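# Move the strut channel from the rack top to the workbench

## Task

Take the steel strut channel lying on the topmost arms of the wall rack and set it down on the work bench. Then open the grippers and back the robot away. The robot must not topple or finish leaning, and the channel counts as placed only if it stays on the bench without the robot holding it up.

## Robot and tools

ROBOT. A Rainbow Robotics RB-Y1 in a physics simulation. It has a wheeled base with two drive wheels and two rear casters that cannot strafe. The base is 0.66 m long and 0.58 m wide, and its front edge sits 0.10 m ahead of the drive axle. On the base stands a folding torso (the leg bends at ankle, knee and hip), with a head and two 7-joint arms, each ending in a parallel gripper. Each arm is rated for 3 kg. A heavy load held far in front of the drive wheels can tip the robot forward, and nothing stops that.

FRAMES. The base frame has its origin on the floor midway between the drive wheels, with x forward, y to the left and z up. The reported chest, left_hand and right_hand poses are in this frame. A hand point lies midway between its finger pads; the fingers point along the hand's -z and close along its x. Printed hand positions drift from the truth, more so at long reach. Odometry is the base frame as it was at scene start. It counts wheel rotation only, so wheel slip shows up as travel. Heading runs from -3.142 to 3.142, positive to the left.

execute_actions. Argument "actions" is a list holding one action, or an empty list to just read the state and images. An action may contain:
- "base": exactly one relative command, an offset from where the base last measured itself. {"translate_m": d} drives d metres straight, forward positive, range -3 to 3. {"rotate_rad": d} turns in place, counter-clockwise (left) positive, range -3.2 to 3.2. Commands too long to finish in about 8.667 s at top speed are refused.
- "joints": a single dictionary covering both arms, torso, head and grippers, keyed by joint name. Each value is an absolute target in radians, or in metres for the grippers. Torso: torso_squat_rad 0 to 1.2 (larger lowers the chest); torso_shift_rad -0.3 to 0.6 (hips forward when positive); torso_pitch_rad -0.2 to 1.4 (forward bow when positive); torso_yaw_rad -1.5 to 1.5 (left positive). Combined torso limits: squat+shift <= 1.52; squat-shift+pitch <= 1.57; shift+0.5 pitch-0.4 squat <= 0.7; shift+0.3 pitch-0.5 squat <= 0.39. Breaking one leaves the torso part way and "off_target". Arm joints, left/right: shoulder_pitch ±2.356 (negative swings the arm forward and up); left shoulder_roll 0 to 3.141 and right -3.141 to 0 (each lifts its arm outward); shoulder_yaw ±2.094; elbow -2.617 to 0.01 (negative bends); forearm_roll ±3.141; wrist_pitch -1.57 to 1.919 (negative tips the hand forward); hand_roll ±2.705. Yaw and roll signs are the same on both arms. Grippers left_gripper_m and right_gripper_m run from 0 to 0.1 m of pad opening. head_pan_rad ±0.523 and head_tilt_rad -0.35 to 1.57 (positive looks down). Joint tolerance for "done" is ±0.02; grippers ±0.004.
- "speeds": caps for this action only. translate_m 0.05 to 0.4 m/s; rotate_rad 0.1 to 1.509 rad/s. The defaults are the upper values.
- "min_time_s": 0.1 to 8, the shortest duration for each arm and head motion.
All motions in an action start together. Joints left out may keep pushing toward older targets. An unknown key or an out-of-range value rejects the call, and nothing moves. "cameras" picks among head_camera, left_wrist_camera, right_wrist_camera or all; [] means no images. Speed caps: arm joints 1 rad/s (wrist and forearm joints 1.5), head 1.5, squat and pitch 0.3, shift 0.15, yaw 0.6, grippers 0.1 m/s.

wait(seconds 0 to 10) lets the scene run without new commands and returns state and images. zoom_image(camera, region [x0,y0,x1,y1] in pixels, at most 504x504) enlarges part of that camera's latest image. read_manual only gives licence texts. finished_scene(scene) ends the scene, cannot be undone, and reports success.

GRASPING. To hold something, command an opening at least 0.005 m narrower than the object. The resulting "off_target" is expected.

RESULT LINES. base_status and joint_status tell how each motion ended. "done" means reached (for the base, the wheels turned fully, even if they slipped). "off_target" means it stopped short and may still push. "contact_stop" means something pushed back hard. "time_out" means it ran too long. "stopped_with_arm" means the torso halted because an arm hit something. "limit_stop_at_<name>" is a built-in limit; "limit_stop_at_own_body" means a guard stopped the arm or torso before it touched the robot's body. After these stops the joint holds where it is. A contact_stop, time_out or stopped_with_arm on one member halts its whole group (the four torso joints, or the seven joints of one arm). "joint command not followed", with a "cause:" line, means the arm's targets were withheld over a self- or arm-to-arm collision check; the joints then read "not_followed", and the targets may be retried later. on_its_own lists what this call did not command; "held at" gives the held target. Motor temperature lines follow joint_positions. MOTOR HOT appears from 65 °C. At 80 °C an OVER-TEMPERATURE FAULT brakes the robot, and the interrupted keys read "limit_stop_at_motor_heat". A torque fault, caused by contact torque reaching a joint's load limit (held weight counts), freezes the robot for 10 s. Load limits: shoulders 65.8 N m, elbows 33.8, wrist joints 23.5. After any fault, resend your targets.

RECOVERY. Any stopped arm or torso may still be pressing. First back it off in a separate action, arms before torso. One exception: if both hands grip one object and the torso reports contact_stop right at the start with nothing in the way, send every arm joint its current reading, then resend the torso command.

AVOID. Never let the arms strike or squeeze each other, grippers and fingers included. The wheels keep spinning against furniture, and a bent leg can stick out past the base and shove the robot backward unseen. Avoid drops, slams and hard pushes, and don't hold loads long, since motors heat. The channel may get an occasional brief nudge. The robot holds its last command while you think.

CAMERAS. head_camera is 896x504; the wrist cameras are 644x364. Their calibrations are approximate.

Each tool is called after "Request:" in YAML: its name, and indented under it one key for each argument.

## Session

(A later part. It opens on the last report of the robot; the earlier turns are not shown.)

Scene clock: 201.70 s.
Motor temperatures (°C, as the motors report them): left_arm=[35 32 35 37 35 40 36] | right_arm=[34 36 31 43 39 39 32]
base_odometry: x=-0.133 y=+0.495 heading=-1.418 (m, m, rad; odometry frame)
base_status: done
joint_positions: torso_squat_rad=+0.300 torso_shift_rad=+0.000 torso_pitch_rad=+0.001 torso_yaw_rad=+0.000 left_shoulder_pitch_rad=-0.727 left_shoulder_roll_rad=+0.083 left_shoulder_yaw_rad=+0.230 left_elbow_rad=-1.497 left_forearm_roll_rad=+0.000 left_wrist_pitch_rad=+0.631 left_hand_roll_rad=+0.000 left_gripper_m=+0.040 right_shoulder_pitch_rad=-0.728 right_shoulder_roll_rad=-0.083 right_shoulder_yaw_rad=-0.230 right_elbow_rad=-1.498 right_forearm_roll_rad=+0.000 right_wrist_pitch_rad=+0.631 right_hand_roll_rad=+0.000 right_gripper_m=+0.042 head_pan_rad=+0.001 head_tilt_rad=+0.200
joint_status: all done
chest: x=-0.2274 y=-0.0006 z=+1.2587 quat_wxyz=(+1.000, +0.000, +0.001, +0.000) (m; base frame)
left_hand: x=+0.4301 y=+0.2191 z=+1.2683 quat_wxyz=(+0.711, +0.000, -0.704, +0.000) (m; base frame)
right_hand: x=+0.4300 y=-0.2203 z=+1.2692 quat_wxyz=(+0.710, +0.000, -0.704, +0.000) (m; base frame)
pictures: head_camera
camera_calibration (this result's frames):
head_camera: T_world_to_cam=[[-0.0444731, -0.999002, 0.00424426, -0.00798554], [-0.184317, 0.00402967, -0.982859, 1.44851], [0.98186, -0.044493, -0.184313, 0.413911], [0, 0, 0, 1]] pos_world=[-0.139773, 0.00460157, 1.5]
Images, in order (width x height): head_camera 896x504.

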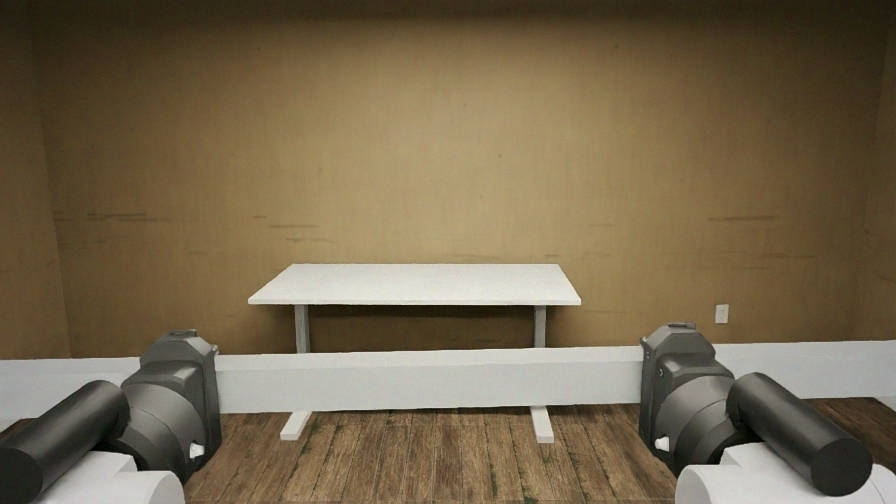

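Request:
execute_actions:
  actions:
    - {"base":{"rotate_rad":0.012}}
  cameras: []

Request:
execute_actions:
  actions:
    - {"base":{"translate_m":1.6}}
  cameras: []

Request:
execute_actions:
  actions:
    - {"base":{"rotate_rad":-0.057},"joints":{"torso_pitch_rad":0.2,"torso_shift_rad":0.2,"torso_squat_rad":0.2,"left_elbow_rad":-1.2,"right_elbow_rad":-1.2,"left_wrist_pitch_rad":1.7,"right_wrist_pitch_rad":1.7,"head_tilt_rad":0.4},"min_time_s":3}
  cameras: ["head_camera"]

Scene clock: 221.87 s.
Motor temperatures (°C, as the motors report them): left_arm=[35 32 35 38 35 40 36] | right_arm=[34 36 31 44 39 39 32]
base_odometry: x=-0.133 y=+0.495 heading=-1.406 (m, m, rad; odometry frame)
base_status: done
joint_positions: torso_squat_rad=+0.300 torso_shift_rad=+0.000 torso_pitch_rad=+0.001 torso_yaw_rad=+0.000 left_shoulder_pitch_rad=-0.727 left_shoulder_roll_rad=+0.083 left_shoulder_yaw_rad=+0.230 left_elbow_rad=-1.497 left_forearm_roll_rad=+0.000 left_wrist_pitch_rad=+0.631 left_hand_roll_rad=+0.000 left_gripper_m=+0.040 right_shoulder_pitch_rad=-0.728 right_shoulder_roll_rad=-0.083 right_shoulder_yaw_rad=-0.230 right_elbow_rad=-1.498 right_forearm_roll_rad=+0.000 right_wrist_pitch_rad=+0.631 right_hand_roll_rad=+0.000 right_gripper_m=+0.042 head_pan_rad=+0.001 head_tilt_rad=+0.200
joint_status: not commanded
chest: x=-0.2274 y=-0.0006 z=+1.2587 quat_wxyz=(+1.000, +0.000, +0.001, +0.000) (m; base frame)
left_hand: x=+0.4301 y=+0.2191 z=+1.2683 quat_wxyz=(+0.711, +0.000, -0.704, +0.000) (m; base frame)
right_hand: x=+0.4300 y=-0.2203 z=+1.2692 quat_wxyz=(+0.710, +0.000, -0.704, +0.000) (m; base frame)
pictures: none
No camera images: the call's "cameras" was empty. Leave "cameras" out to get every camera's image.

Scene clock: 227.23 s.
Motor temperatures (°C, as the motors report them): left_arm=[35 32 35 38 35 40 36] | right_arm=[34 36 31 44 39 39 32]
base_odometry: x=+0.129 y=-1.084 heading=-1.406 (m, m, rad; odometry frame)
base_status: done
joint_positions: torso_squat_rad=+0.300 torso_shift_rad=+0.000 torso_pitch_rad=+0.001 torso_yaw_rad=+0.000 left_shoulder_pitch_rad=-0.727 left_shoulder_roll_rad=+0.083 left_shoulder_yaw_rad=+0.230 left_elbow_rad=-1.497 left_forearm_roll_rad=+0.000 left_wrist_pitch_rad=+0.631 left_hand_roll_rad=+0.000 left_gripper_m=+0.040 right_shoulder_pitch_rad=-0.728 right_shoulder_roll_rad=-0.083 right_shoulder_yaw_rad=-0.230 right_elbow_rad=-1.498 right_forearm_roll_rad=+0.000 right_wrist_pitch_rad=+0.631 right_hand_roll_rad=+0.000 right_gripper_m=+0.042 head_pan_rad=+0.001 head_tilt_rad=+0.200
joint_status: not commanded
chest: x=-0.2274 y=-0.0006 z=+1.2587 quat_wxyz=(+1.000, +0.000, +0.001, +0.000) (m; base frame)
left_hand: x=+0.4301 y=+0.2191 z=+1.2683 quat_wxyz=(+0.711, +0.000, -0.704, +0.000) (m; base frame)
right_hand: x=+0.4301 y=-0.2203 z=+1.2692 quat_wxyz=(+0.710, +0.000, -0.704, +0.000) (m; base frame)
pictures: none
No camera images: the call's "cameras" was empty. Leave "cameras" out to get every camera's image.

Scene clock: 230.53 s.
Motor temperatures (°C, as the motors report them): left_arm=[35 32 35 38 35 40 36] | right_arm=[34 36 31 44 39 39 32]
base_odometry: x=+0.129 y=-1.084 heading=-1.462 (m, m, rad; odometry frame)
base_status: done
joint_positions: torso_squat_rad=+0.200 torso_shift_rad=+0.201 torso_pitch_rad=+0.202 torso_yaw_rad=+0.000 left_shoulder_pitch_rad=-0.727 left_shoulder_roll_rad=+0.085 left_shoulder_yaw_rad=+0.230 left_elbow_rad=-1.198 left_forearm_roll_rad=-0.001 left_wrist_pitch_rad=+1.700 left_hand_roll_rad=+0.000 left_gripper_m=+0.040 right_shoulder_pitch_rad=-0.729 right_shoulder_roll_rad=-0.085 right_shoulder_yaw_rad=-0.230 right_elbow_rad=-1.199 right_forearm_roll_rad=+0.000 right_wrist_pitch_rad=+1.700 right_hand_roll_rad=+0.000 right_gripper_m=+0.042 head_pan_rad=+0.001 head_tilt_rad=+0.400
joint_status: all done
chest: x=-0.0292 y=-0.0006 z=+1.2560 quat_wxyz=(+0.995, +0.000, +0.101, +0.000) (m; base frame)
left_hand: x=+0.4016 y=+0.2205 z=+0.8762 quat_wxyz=(+1.000, +0.001, +0.003, +0.001) (m; base frame)
right_hand: x=+0.4024 y=-0.2211 z=+0.8770 quat_wxyz=(+1.000, +0.000, +0.002, -0.001) (m; base frame)
pictures: head_camera
camera_calibration (this result's frames):
head_camera: T_world_to_cam=[[-0.0390698, -0.999009, 0.0213124, -0.0222551], [-0.552995, 0.00385224, -0.833176, 1.27659], [0.832268, -0.0443377, -0.552597, 0.716504], [0, 0, 0, 1]] pos_world=[0.108753, 0.00461738, 1.46003]
Images, in order (width x height): head_camera 896x504.

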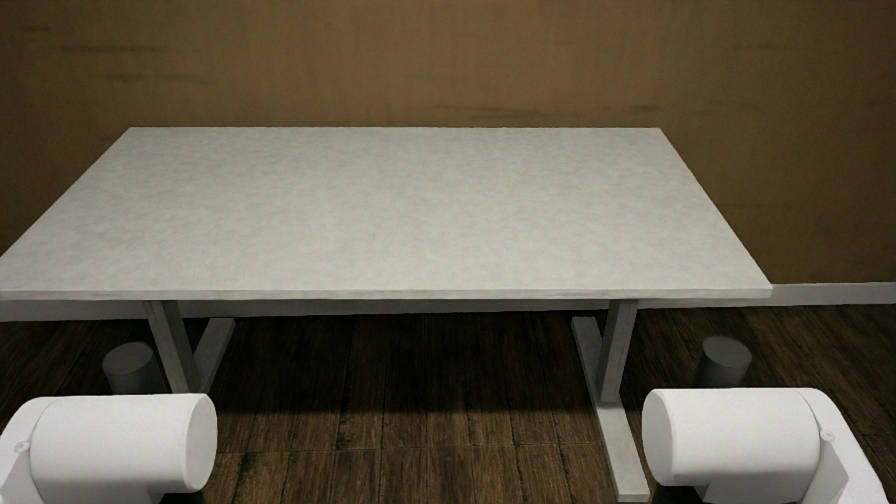

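Request:
execute_actions:
  actions:
    - {"base":{"translate_m":0.6},"joints":{"head_tilt_rad":0.7}}
  cameras: ["head_camera"]

Scene clock: 249.50 s.
Motor temperatures (°C, as the motors report them): left_arm=[35 32 35 37 36 39 36] | right_arm=[34 36 31 43 39 38 32]
base_odometry: x=+0.194 y=-1.680 heading=-1.462 (m, m, rad; odometry frame)
base_status: done
joint_positions: torso_squat_rad=+0.200 torso_shift_rad=+0.201 torso_pitch_rad=+0.202 torso_yaw_rad=+0.000 left_shoulder_pitch_rad=-0.728 left_shoulder_roll_rad=+0.085 left_shoulder_yaw_rad=+0.230 left_elbow_rad=-1.198 left_forearm_roll_rad=-0.001 left_wrist_pitch_rad=+1.700 left_hand_roll_rad=+0.000 left_gripper_m=+0.040 right_shoulder_pitch_rad=-0.729 right_shoulder_roll_rad=-0.085 right_shoulder_yaw_rad=-0.230 right_elbow_rad=-1.199 right_forearm_roll_rad=+0.000 right_wrist_pitch_rad=+1.700 right_hand_roll_rad=+0.000 right_gripper_m=+0.042 head_pan_rad=+0.001 head_tilt_rad=+0.700
joint_status: all done
chest: x=-0.0293 y=-0.0006 z=+1.2560 quat_wxyz=(+0.995, +0.000, +0.101, +0.000) (m; base frame)
left_hand: x=+0.4017 y=+0.2205 z=+0.8764 quat_wxyz=(+1.000, +0.001, +0.003, +0.001) (m; base frame)
right_hand: x=+0.4025 y=-0.2211 z=+0.8772 quat_wxyz=(+1.000, +0.000, +0.002, -0.001) (m; base frame)
pictures: head_camera
camera_calibration (this result's frames):
head_camera: T_world_to_cam=[[-0.0308445, -0.99901, 0.0320508, -0.0380713], [-0.774416, 0.0036126, -0.632666, 0.993432], [0.631924, -0.0443349, -0.773761, 1.04326], [0, 0, 0, 1]] pos_world=[0.108896, 0.00463012, 1.43696]
Images, in order (width x height): head_camera 896x504.

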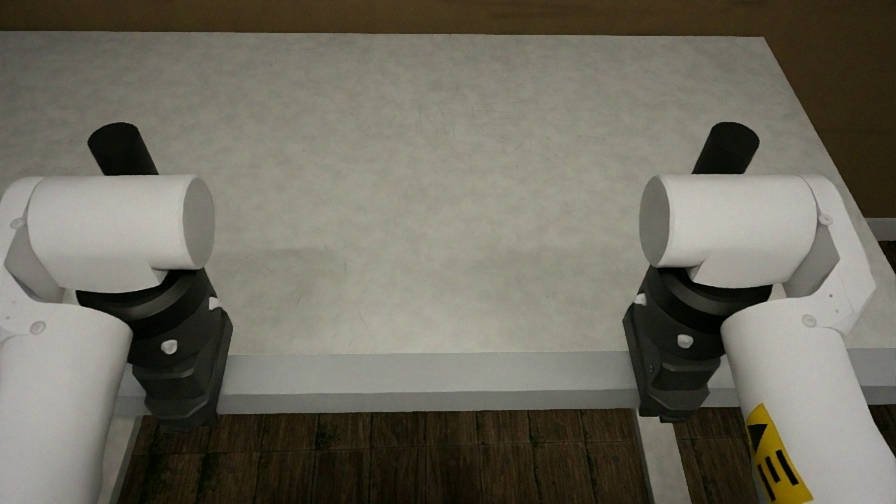

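Request:
execute_actions:
  actions:
    - {"base":{"translate_m":0.4},"speeds":{"translate_m":0.25},"joints":{"head_tilt_rad":0.9}}

Scene clock: 257.00 s.
Motor temperatures (°C, as the motors report them): left_arm=[35 32 35 37 36 39 36] | right_arm=[34 36 31 43 39 37 32]
base_odometry: x=+0.237 y=-2.078 heading=-1.462 (m, m, rad; odometry frame)
base_status: done
joint_positions: torso_squat_rad=+0.200 torso_shift_rad=+0.201 torso_pitch_rad=+0.202 torso_yaw_rad=+0.000 left_shoulder_pitch_rad=-0.728 left_shoulder_roll_rad=+0.085 left_shoulder_yaw_rad=+0.230 left_elbow_rad=-1.198 left_forearm_roll_rad=-0.001 left_wrist_pitch_rad=+1.700 left_hand_roll_rad=+0.000 left_gripper_m=+0.040 right_shoulder_pitch_rad=-0.729 right_shoulder_roll_rad=-0.085 right_shoulder_yaw_rad=-0.230 right_elbow_rad=-1.199 right_forearm_roll_rad=+0.000 right_wrist_pitch_rad=+1.700 right_hand_roll_rad=+0.000 right_gripper_m=+0.042 head_pan_rad=+0.001 head_tilt_rad=+0.900
joint_status: all done
chest: x=-0.0293 y=-0.0006 z=+1.2560 quat_wxyz=(+0.995, +0.000, +0.101, +0.000) (m; base frame)
left_hand: x=+0.4017 y=+0.2205 z=+0.8764 quat_wxyz=(+1.000, +0.001, +0.003, +0.001) (m; base frame)
right_hand: x=+0.4025 y=-0.2211 z=+0.8772 quat_wxyz=(+1.000, +0.000, +0.002, -0.001) (m; base frame)
pictures: head_camera, left_wrist_camera, right_wrist_camera
camera_calibration (this result's frames):
head_camera: T_world_to_cam=[[-0.0237427, -0.999009, 0.0376459, -0.0463998], [-0.884672, 0.00345729, -0.466202, 0.756028], [0.46561, -0.0443732, -0.883877, 1.20802], [0, 0, 0, 1]] pos_world=[0.105267, 0.00463618, 1.42195]
left_wrist_camera: T_world_to_cam=[[0.996682, -0.0475045, -0.0660874, -0.325906], [0.0112319, -0.723941, 0.68977, -0.417518], [-0.0806106, -0.688224, -0.721006, 0.901709], [0, 0, 0, 1]] pos_world=[0.402201, 0.302837, 0.916591]
right_wrist_camera: T_world_to_cam=[[-0.988308, -0.114722, -0.100427, 0.454006], [-0.152441, 0.756027, 0.636541, -0.291272], [0.00290061, 0.644408, -0.764676, 0.910785], [0, 0, 0, 1]] pos_world=[0.401655, -0.314623, 0.927457]
Images, in order (width x height): head_camera 896x504, left_wrist_camera 644x364, right_wrist_camera 644x364.

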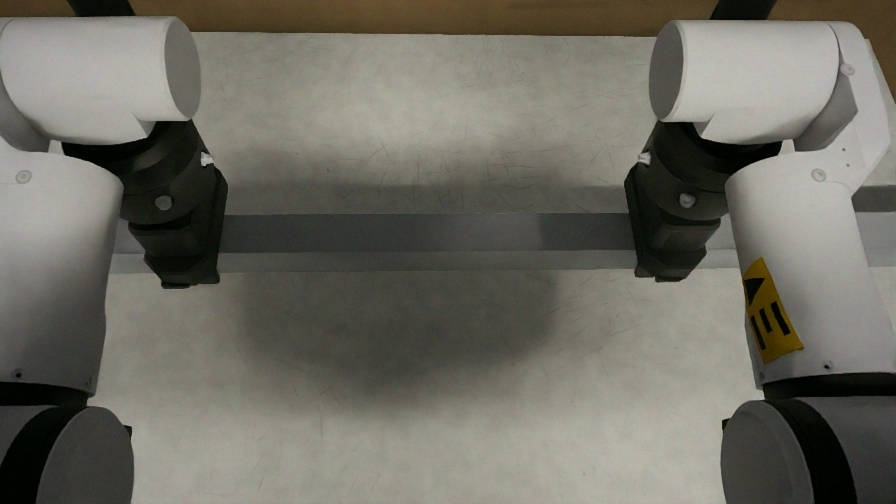

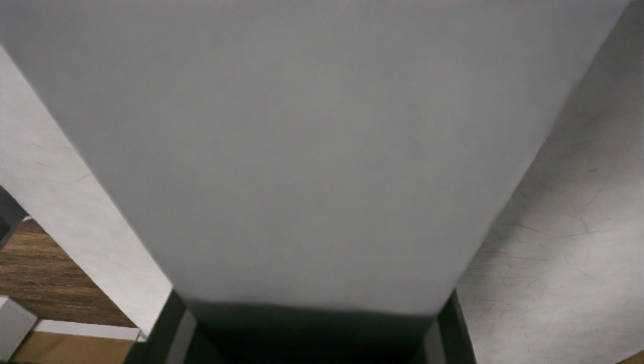

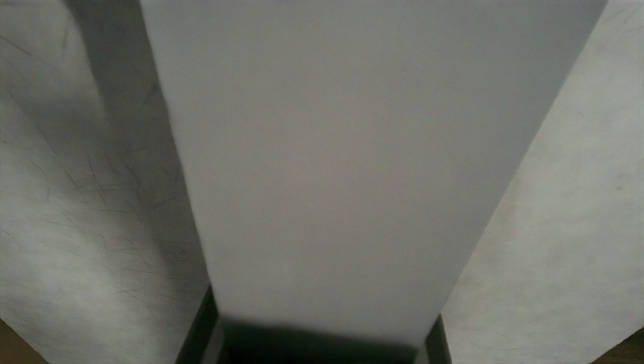

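Request:
execute_actions:
  actions:
    - {"joints":{"torso_squat_rad":0.4}}
  cameras: ["head_camera"]

Scene clock: 264.97 s.
Motor temperatures (°C, as the motors report them): left_arm=[35 32 35 37 36 38 36] | right_arm=[33 36 31 43 39 37 32]
base_odometry: x=+0.237 y=-2.078 heading=-1.462 (m, m, rad; odometry frame)
base_status: not commanded
joint_positions: torso_squat_rad=+0.400 torso_shift_rad=+0.201 torso_pitch_rad=+0.201 torso_yaw_rad=+0.000 left_shoulder_pitch_rad=-0.728 left_shoulder_roll_rad=+0.085 left_shoulder_yaw_rad=+0.230 left_elbow_rad=-1.198 left_forearm_roll_rad=-0.001 left_wrist_pitch_rad=+1.700 left_hand_roll_rad=+0.000 left_gripper_m=+0.040 right_shoulder_pitch_rad=-0.729 right_shoulder_roll_rad=-0.085 right_shoulder_yaw_rad=-0.230 right_elbow_rad=-1.199 right_forearm_roll_rad=+0.000 right_wrist_pitch_rad=+1.700 right_hand_roll_rad=+0.000 right_gripper_m=+0.042 head_pan_rad=+0.001 head_tilt_rad=+0.900
joint_status: all done
chest: x=-0.0376 y=-0.0005 z=+1.2155 quat_wxyz=(+0.995, +0.000, +0.101, +0.000) (m; base frame)
left_hand: x=+0.3934 y=+0.2205 z=+0.8360 quat_wxyz=(+1.000, +0.001, +0.003, +0.001) (m; base frame)
right_hand: x=+0.3943 y=-0.2211 z=+0.8368 quat_wxyz=(+1.000, +0.000, +0.002, -0.001) (m; base frame)
pictures: head_camera
camera_calibration (this result's frames):
head_camera: T_world_to_cam=[[-0.023748, -0.999009, 0.0376426, -0.0450442], [-0.884606, 0.00345733, -0.466326, 0.729979], [0.465734, -0.0443732, -0.883811, 1.17608], [0, 0, 0, 1]] pos_world=[0.0969353, 0.00466291, 1.38153]
Images, in order (width x height): head_camera 896x504.

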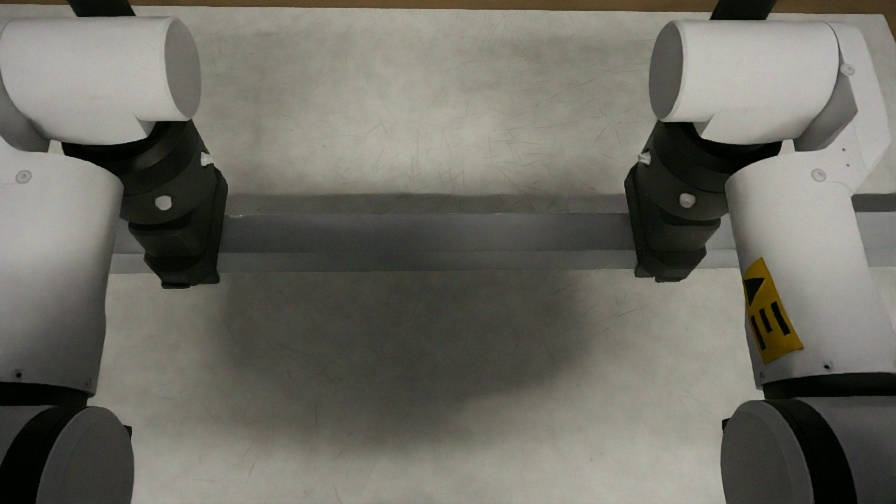

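Request:
execute_actions:
  actions:
    - {"joints":{"torso_squat_rad":0.52}}
  cameras: ["head_camera"]

Scene clock: 272.83 s.
Motor temperatures (°C, as the motors report them): left_arm=[35 32 35 37 36 38 36] | right_arm=[33 36 31 43 39 37 32]
base_odometry: x=+0.237 y=-2.078 heading=-1.462 (m, m, rad; odometry frame)
base_status: not commanded
joint_positions: torso_squat_rad=+0.520 torso_shift_rad=+0.201 torso_pitch_rad=+0.201 torso_yaw_rad=+0.000 left_shoulder_pitch_rad=-0.727 left_shoulder_roll_rad=+0.085 left_shoulder_yaw_rad=+0.230 left_elbow_rad=-1.198 left_forearm_roll_rad=-0.001 left_wrist_pitch_rad=+1.700 left_hand_roll_rad=+0.000 left_gripper_m=+0.040 right_shoulder_pitch_rad=-0.729 right_shoulder_roll_rad=-0.085 right_shoulder_yaw_rad=-0.230 right_elbow_rad=-1.199 right_forearm_roll_rad=+0.000 right_wrist_pitch_rad=+1.700 right_hand_roll_rad=+0.000 right_gripper_m=+0.042 head_pan_rad=+0.001 head_tilt_rad=+0.900
joint_status: all done
chest: x=-0.0451 y=-0.0005 z=+1.1790 quat_wxyz=(+0.995, +0.000, +0.101, +0.000) (m; base frame)
left_hand: x=+0.3860 y=+0.2206 z=+0.7995 quat_wxyz=(+1.000, +0.001, +0.003, +0.001) (m; base frame)
right_hand: x=+0.3868 y=-0.2211 z=+0.8003 quat_wxyz=(+1.000, +0.000, +0.002, -0.001) (m; base frame)
pictures: head_camera
camera_calibration (this result's frames):
head_camera: T_world_to_cam=[[-0.0237487, -0.999009, 0.037642, -0.0438218], [-0.884596, 0.00345721, -0.466346, 0.706388], [0.465754, -0.0443731, -0.883801, 1.14726], [0, 0, 0, 1]] pos_world=[0.0894849, 0.00468707, 1.34502]
Images, in order (width x height): head_camera 896x504.

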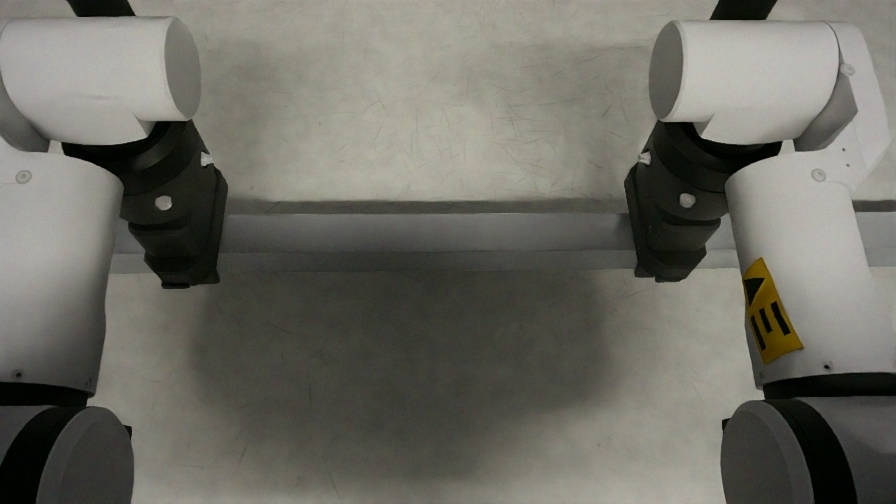

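Request:
execute_actions:
  actions:
    - {"joints":{"torso_squat_rad":0.6}}
  cameras: ["head_camera"]

Request:
execute_actions:
  actions:
    - {"joints":{"torso_squat_rad":0.63}}
  cameras: ["head_camera"]

Scene clock: 285.33 s.
Motor temperatures (°C, as the motors report them): left_arm=[35 32 35 37 36 38 36] | right_arm=[33 36 31 42 40 37 32]
base_odometry: x=+0.237 y=-2.078 heading=-1.462 (m, m, rad; odometry frame)
base_status: not commanded
joint_positions: torso_squat_rad=+0.600 torso_shift_rad=+0.201 torso_pitch_rad=+0.201 torso_yaw_rad=+0.000 left_shoulder_pitch_rad=-0.727 left_shoulder_roll_rad=+0.085 left_shoulder_yaw_rad=+0.230 left_elbow_rad=-1.198 left_forearm_roll_rad=-0.001 left_wrist_pitch_rad=+1.700 left_hand_roll_rad=+0.000 left_gripper_m=+0.040 right_shoulder_pitch_rad=-0.729 right_shoulder_roll_rad=-0.085 right_shoulder_yaw_rad=-0.230 right_elbow_rad=-1.199 right_forearm_roll_rad=+0.000 right_wrist_pitch_rad=+1.700 right_hand_roll_rad=+0.000 right_gripper_m=+0.042 head_pan_rad=+0.001 head_tilt_rad=+0.900
joint_status: all done
chest: x=-0.0510 y=-0.0005 z=+1.1499 quat_wxyz=(+0.995, +0.000, +0.101, +0.000) (m; base frame)
left_hand: x=+0.3800 y=+0.2206 z=+0.7704 quat_wxyz=(+1.000, +0.001, +0.003, +0.001) (m; base frame)
right_hand: x=+0.3809 y=-0.2211 z=+0.7712 quat_wxyz=(+1.000, +0.000, +0.002, -0.001) (m; base frame)
pictures: head_camera
camera_calibration (this result's frames):
head_camera: T_world_to_cam=[[-0.023749, -0.999009, 0.0376418, -0.0428465], [-0.884593, 0.00345726, -0.466352, 0.687557], [0.46576, -0.044373, -0.883798, 1.12427], [0, 0, 0, 1]] pos_world=[0.0835498, 0.00470634, 1.31589]
Images, in order (width x height): head_camera 896x504.

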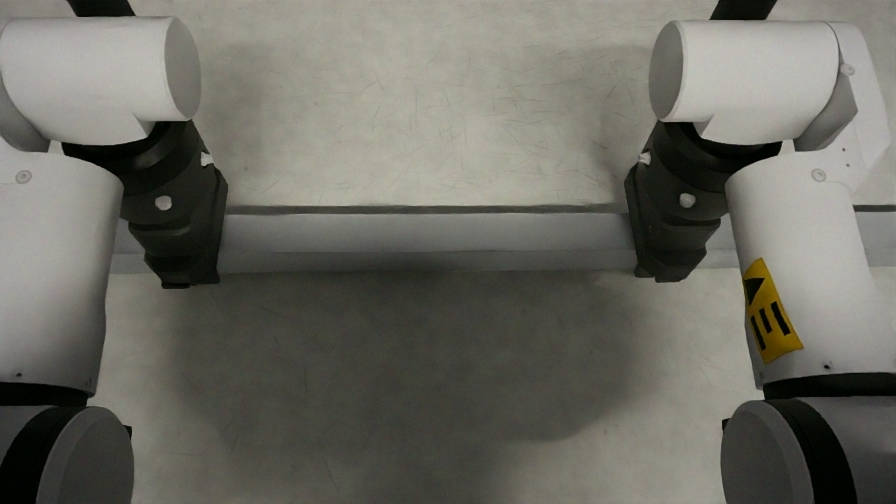

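Scene clock: 286.10 s.
Motor temperatures (°C, as the motors report them): left_arm=[35 32 35 37 36 38 36] | right_arm=[33 36 31 42 40 37 32]
base_odometry: x=+0.237 y=-2.078 heading=-1.462 (m, m, rad; odometry frame)
base_status: not commanded
joint_positions: torso_squat_rad=+0.630 torso_shift_rad=+0.200 torso_pitch_rad=+0.201 torso_yaw_rad=+0.000 left_shoulder_pitch_rad=-0.727 left_shoulder_roll_rad=+0.085 left_shoulder_yaw_rad=+0.230 left_elbow_rad=-1.198 left_forearm_roll_rad=-0.001 left_wrist_pitch_rad=+1.700 left_hand_roll_rad=+0.000 left_gripper_m=+0.040 right_shoulder_pitch_rad=-0.730 right_shoulder_roll_rad=-0.085 right_shoulder_yaw_rad=-0.230 right_elbow_rad=-1.200 right_forearm_roll_rad=+0.000 right_wrist_pitch_rad=+1.700 right_hand_roll_rad=+0.000 right_gripper_m=+0.042 head_pan_rad=+0.001 head_tilt_rad=+0.900
joint_status: all done
chest: x=-0.0536 y=-0.0004 z=+1.1380 quat_wxyz=(+0.995, +0.000, +0.100, +0.000) (m; base frame)
left_hand: x=+0.3774 y=+0.2206 z=+0.7584 quat_wxyz=(+1.000, +0.001, +0.003, +0.001) (m; base frame)
right_hand: x=+0.3789 y=-0.2210 z=+0.7599 quat_wxyz=(+1.000, +0.000, +0.001, +0.000) (m; base frame)
pictures: head_camera
camera_calibration (this result's frames):
head_camera: T_world_to_cam=[[-0.0237567, -0.999003, 0.0377874, -0.0425505], [-0.884456, 0.00338308, -0.466612, 0.680053], [0.466019, -0.0445064, -0.883655, 1.11486], [0, 0, 0, 1]] pos_world=[0.0809221, 0.00480952, 1.30408]
Images, in order (width x height): head_camera 896x504.

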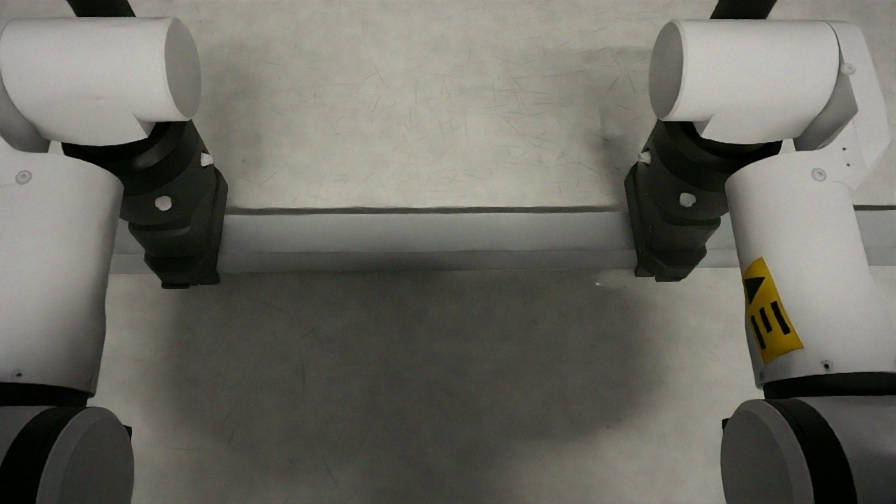

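Right side is just touching; left not yet. A bit lower.

Request:
execute_actions:
  actions:
    - {"joints":{"torso_squat_rad":0.65}}
  cameras: ["head_camera"]

Scene clock: 296.07 s.
Motor temperatures (°C, as the motors report them): left_arm=[35 32 35 37 36 38 36] | right_arm=[33 36 31 42 40 37 32]
base_odometry: x=+0.237 y=-2.078 heading=-1.462 (m, m, rad; odometry frame)
base_status: not commanded
joint_positions: torso_squat_rad=+0.650 torso_shift_rad=+0.199 torso_pitch_rad=+0.198 torso_yaw_rad=+0.000 left_shoulder_pitch_rad=-0.730 left_shoulder_roll_rad=+0.085 left_shoulder_yaw_rad=+0.230 left_elbow_rad=-1.200 left_forearm_roll_rad=-0.001 left_wrist_pitch_rad=+1.700 left_hand_roll_rad=+0.000 left_gripper_m=+0.040 right_shoulder_pitch_rad=-0.734 right_shoulder_roll_rad=-0.086 right_shoulder_yaw_rad=-0.230 right_elbow_rad=-1.202 right_forearm_roll_rad=+0.001 right_wrist_pitch_rad=+1.701 right_hand_roll_rad=+0.000 right_gripper_m=+0.042 head_pan_rad=+0.001 head_tilt_rad=+0.900
joint_status: all done
chest: x=-0.0567 y=-0.0003 z=+1.1300 quat_wxyz=(+0.995, +0.000, +0.099, +0.000) (m; base frame)
left_hand: x=+0.3772 y=+0.2205 z=+0.7534 quat_wxyz=(+1.000, +0.001, -0.001, +0.000) (m; base frame)
right_hand: x=+0.3790 y=-0.2208 z=+0.7554 quat_wxyz=(+1.000, -0.001, -0.003, +0.000) (m; base frame)
pictures: head_camera
camera_calibration (this result's frames):
head_camera: T_world_to_cam=[[-0.02383, -0.998998, 0.0378951, -0.0423502], [-0.883218, 0.00327937, -0.468951, 0.676305], [0.468357, -0.0446447, -0.882411, 1.10794], [0, 0, 0, 1]] pos_world=[0.0774032, 0.0049382, 1.29642]
Images, in order (width x height): head_camera 896x504.

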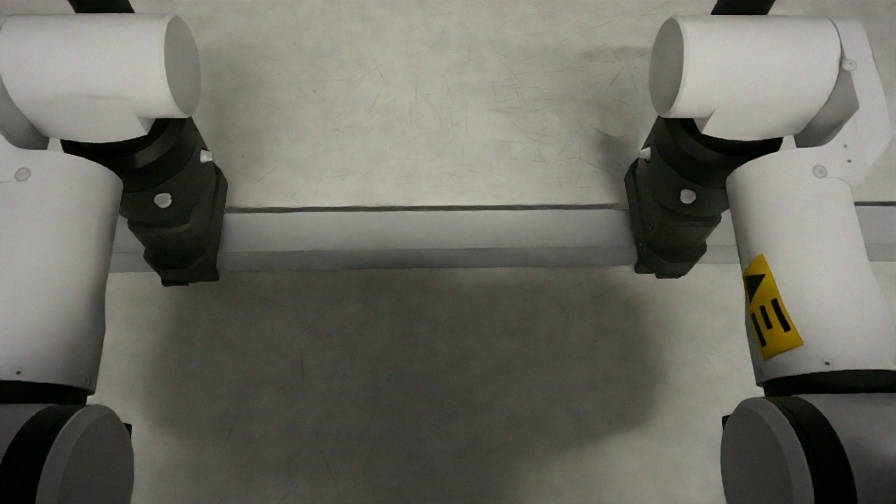

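Request:
execute_actions:
  actions:
    - {"joints":{"left_gripper_m":0.09,"right_gripper_m":0.09,"torso_squat_rad":0.64}}
  cameras: ["head_camera"]

Request:
execute_actions:
  actions:
    - {"joints":{"torso_squat_rad":0.35}}
  cameras: ["head_camera"]

Request:
execute_actions:
  actions:
    - {"base":{"translate_m":-0.9},"joints":{"head_tilt_rad":0.5}}
  cameras: ["head_camera"]

Scene clock: 306.50 s.
Motor temperatures (°C, as the motors report them): left_arm=[35 32 35 36 36 38 36] | right_arm=[33 36 31 42 40 37 32]
base_odometry: x=+0.237 y=-2.078 heading=-1.462 (m, m, rad; odometry frame)
base_status: not commanded
joint_positions: torso_squat_rad=+0.640 torso_shift_rad=+0.200 torso_pitch_rad=+0.200 torso_yaw_rad=+0.000 left_shoulder_pitch_rad=-0.731 left_shoulder_roll_rad=+0.084 left_shoulder_yaw_rad=+0.230 left_elbow_rad=-1.200 left_forearm_roll_rad=+0.000 left_wrist_pitch_rad=+1.700 left_hand_roll_rad=+0.000 left_gripper_m=+0.090 right_shoulder_pitch_rad=-0.731 right_shoulder_roll_rad=-0.084 right_shoulder_yaw_rad=-0.230 right_elbow_rad=-1.200 right_forearm_roll_rad=+0.000 right_wrist_pitch_rad=+1.700 right_hand_roll_rad=+0.000 right_gripper_m=+0.090 head_pan_rad=+0.001 head_tilt_rad=+0.900
joint_status: all done
chest: x=-0.0550 y=-0.0006 z=+1.1340 quat_wxyz=(+0.995, +0.000, +0.100, +0.000) (m; base frame)
left_hand: x=+0.3783 y=+0.2195 z=+0.7568 quat_wxyz=(+1.000, +0.000, +0.000, +0.000) (m; base frame)
right_hand: x=+0.3785 y=-0.2203 z=+0.7569 quat_wxyz=(+1.000, +0.000, +0.000, +0.000) (m; base frame)
pictures: head_camera
camera_calibration (this result's frames):
head_camera: T_world_to_cam=[[-0.0238269, -0.999015, 0.0374451, -0.0422], [-0.883961, 0.00355818, -0.467548, 0.678048], [0.466954, -0.0442402, -0.883174, 1.11147], [0, 0, 0, 1]] pos_world=[0.0793571, 0.00460067, 1.30022]
Images, in order (width x height): head_camera 896x504.

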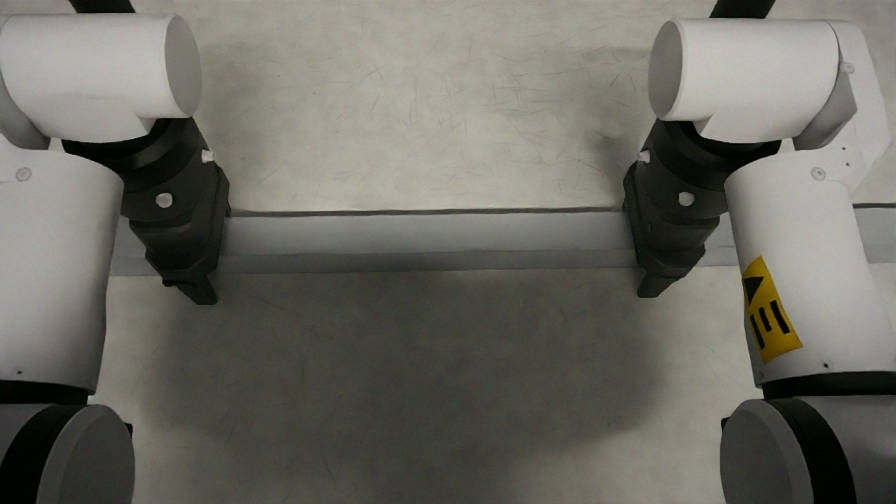

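Scene clock: 308.27 s.
Motor temperatures (°C, as the motors report them): left_arm=[35 32 35 36 36 38 36] | right_arm=[33 36 31 42 40 37 32]
base_odometry: x=+0.237 y=-2.078 heading=-1.462 (m, m, rad; odometry frame)
base_status: not commanded
joint_positions: torso_squat_rad=+0.350 torso_shift_rad=+0.200 torso_pitch_rad=+0.200 torso_yaw_rad=+0.000 left_shoulder_pitch_rad=-0.731 left_shoulder_roll_rad=+0.084 left_shoulder_yaw_rad=+0.230 left_elbow_rad=-1.200 left_forearm_roll_rad=+0.000 left_wrist_pitch_rad=+1.700 left_hand_roll_rad=+0.000 left_gripper_m=+0.090 right_shoulder_pitch_rad=-0.731 right_shoulder_roll_rad=-0.084 right_shoulder_yaw_rad=-0.230 right_elbow_rad=-1.200 right_forearm_roll_rad=+0.000 right_wrist_pitch_rad=+1.700 right_hand_roll_rad=+0.000 right_gripper_m=+0.090 head_pan_rad=+0.001 head_tilt_rad=+0.900
joint_status: all done
chest: x=-0.0358 y=-0.0006 z=+1.2282 quat_wxyz=(+0.995, +0.000, +0.100, +0.000) (m; base frame)
left_hand: x=+0.3974 y=+0.2194 z=+0.8510 quat_wxyz=(+1.000, +0.000, +0.000, +0.000) (m; base frame)
right_hand: x=+0.3975 y=-0.2204 z=+0.8510 quat_wxyz=(+1.000, +0.000, +0.000, +0.000) (m; base frame)
pictures: head_camera
camera_calibration (this result's frames):
head_camera: T_world_to_cam=[[-0.0238255, -0.999015, 0.037446, -0.0453399], [-0.883981, 0.00355846, -0.46751, 0.738927], [0.466916, -0.0442402, -0.883194, 1.18573], [0, 0, 0, 1]] pos_world=[0.0984789, 0.00453251, 1.39439]
Images, in order (width x height): head_camera 896x504.

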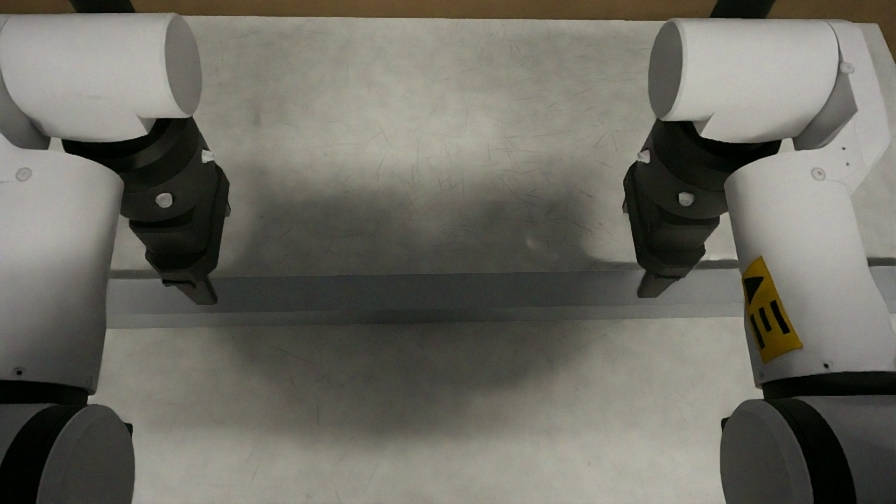

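Scene clock: 312.10 s.
Motor temperatures (°C, as the motors report them): left_arm=[35 32 35 36 36 38 36] | right_arm=[33 36 31 42 40 37 32]
base_odometry: x=+0.140 y=-1.183 heading=-1.462 (m, m, rad; odometry frame)
base_status: done
joint_positions: torso_squat_rad=+0.350 torso_shift_rad=+0.200 torso_pitch_rad=+0.200 torso_yaw_rad=+0.000 left_shoulder_pitch_rad=-0.731 left_shoulder_roll_rad=+0.084 left_shoulder_yaw_rad=+0.230 left_elbow_rad=-1.200 left_forearm_roll_rad=+0.000 left_wrist_pitch_rad=+1.700 left_hand_roll_rad=+0.000 left_gripper_m=+0.090 right_shoulder_pitch_rad=-0.731 right_shoulder_roll_rad=-0.084 right_shoulder_yaw_rad=-0.230 right_elbow_rad=-1.200 right_forearm_roll_rad=+0.000 right_wrist_pitch_rad=+1.700 right_hand_roll_rad=+0.000 right_gripper_m=+0.090 head_pan_rad=+0.001 head_tilt_rad=+0.500
joint_status: all done
chest: x=-0.0359 y=-0.0006 z=+1.2282 quat_wxyz=(+0.995, +0.000, +0.100, +0.000) (m; base frame)
left_hand: x=+0.3974 y=+0.2194 z=+0.8511 quat_wxyz=(+1.000, +0.000, +0.000, +0.000) (m; base frame)
right_hand: x=+0.3974 y=-0.2204 z=+0.8509 quat_wxyz=(+1.000, +0.000, +0.000, +0.000) (m; base frame)
pictures: head_camera
camera_calibration (this result's frames):
head_camera: T_world_to_cam=[[-0.0367518, -0.999013, 0.0249334, -0.0272461], [-0.632086, 0.00391359, -0.774888, 1.16893], [0.774026, -0.0442386, -0.631606, 0.820735], [0, 0, 0, 1]] pos_world=[0.102594, 0.00451419, 1.42485]
Images, in order (width x height): head_camera 896x504.

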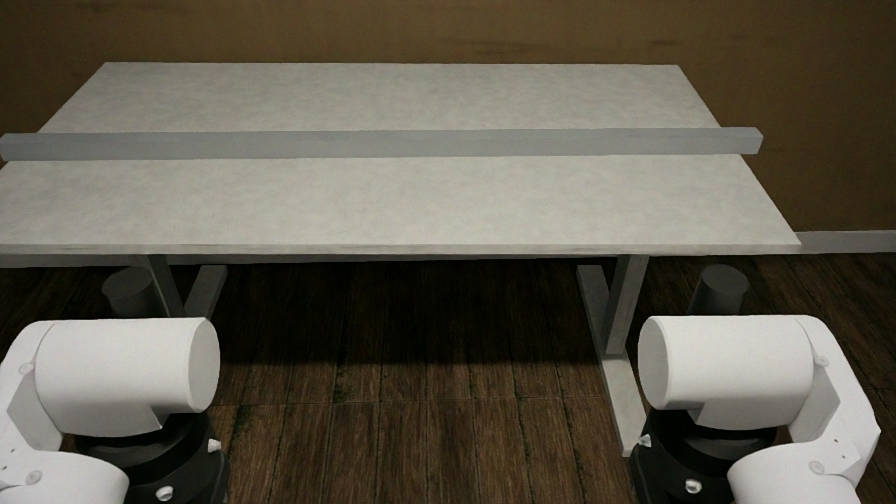

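Request:
finished_scene:
  scene: 2

The scene is finished: the task was done.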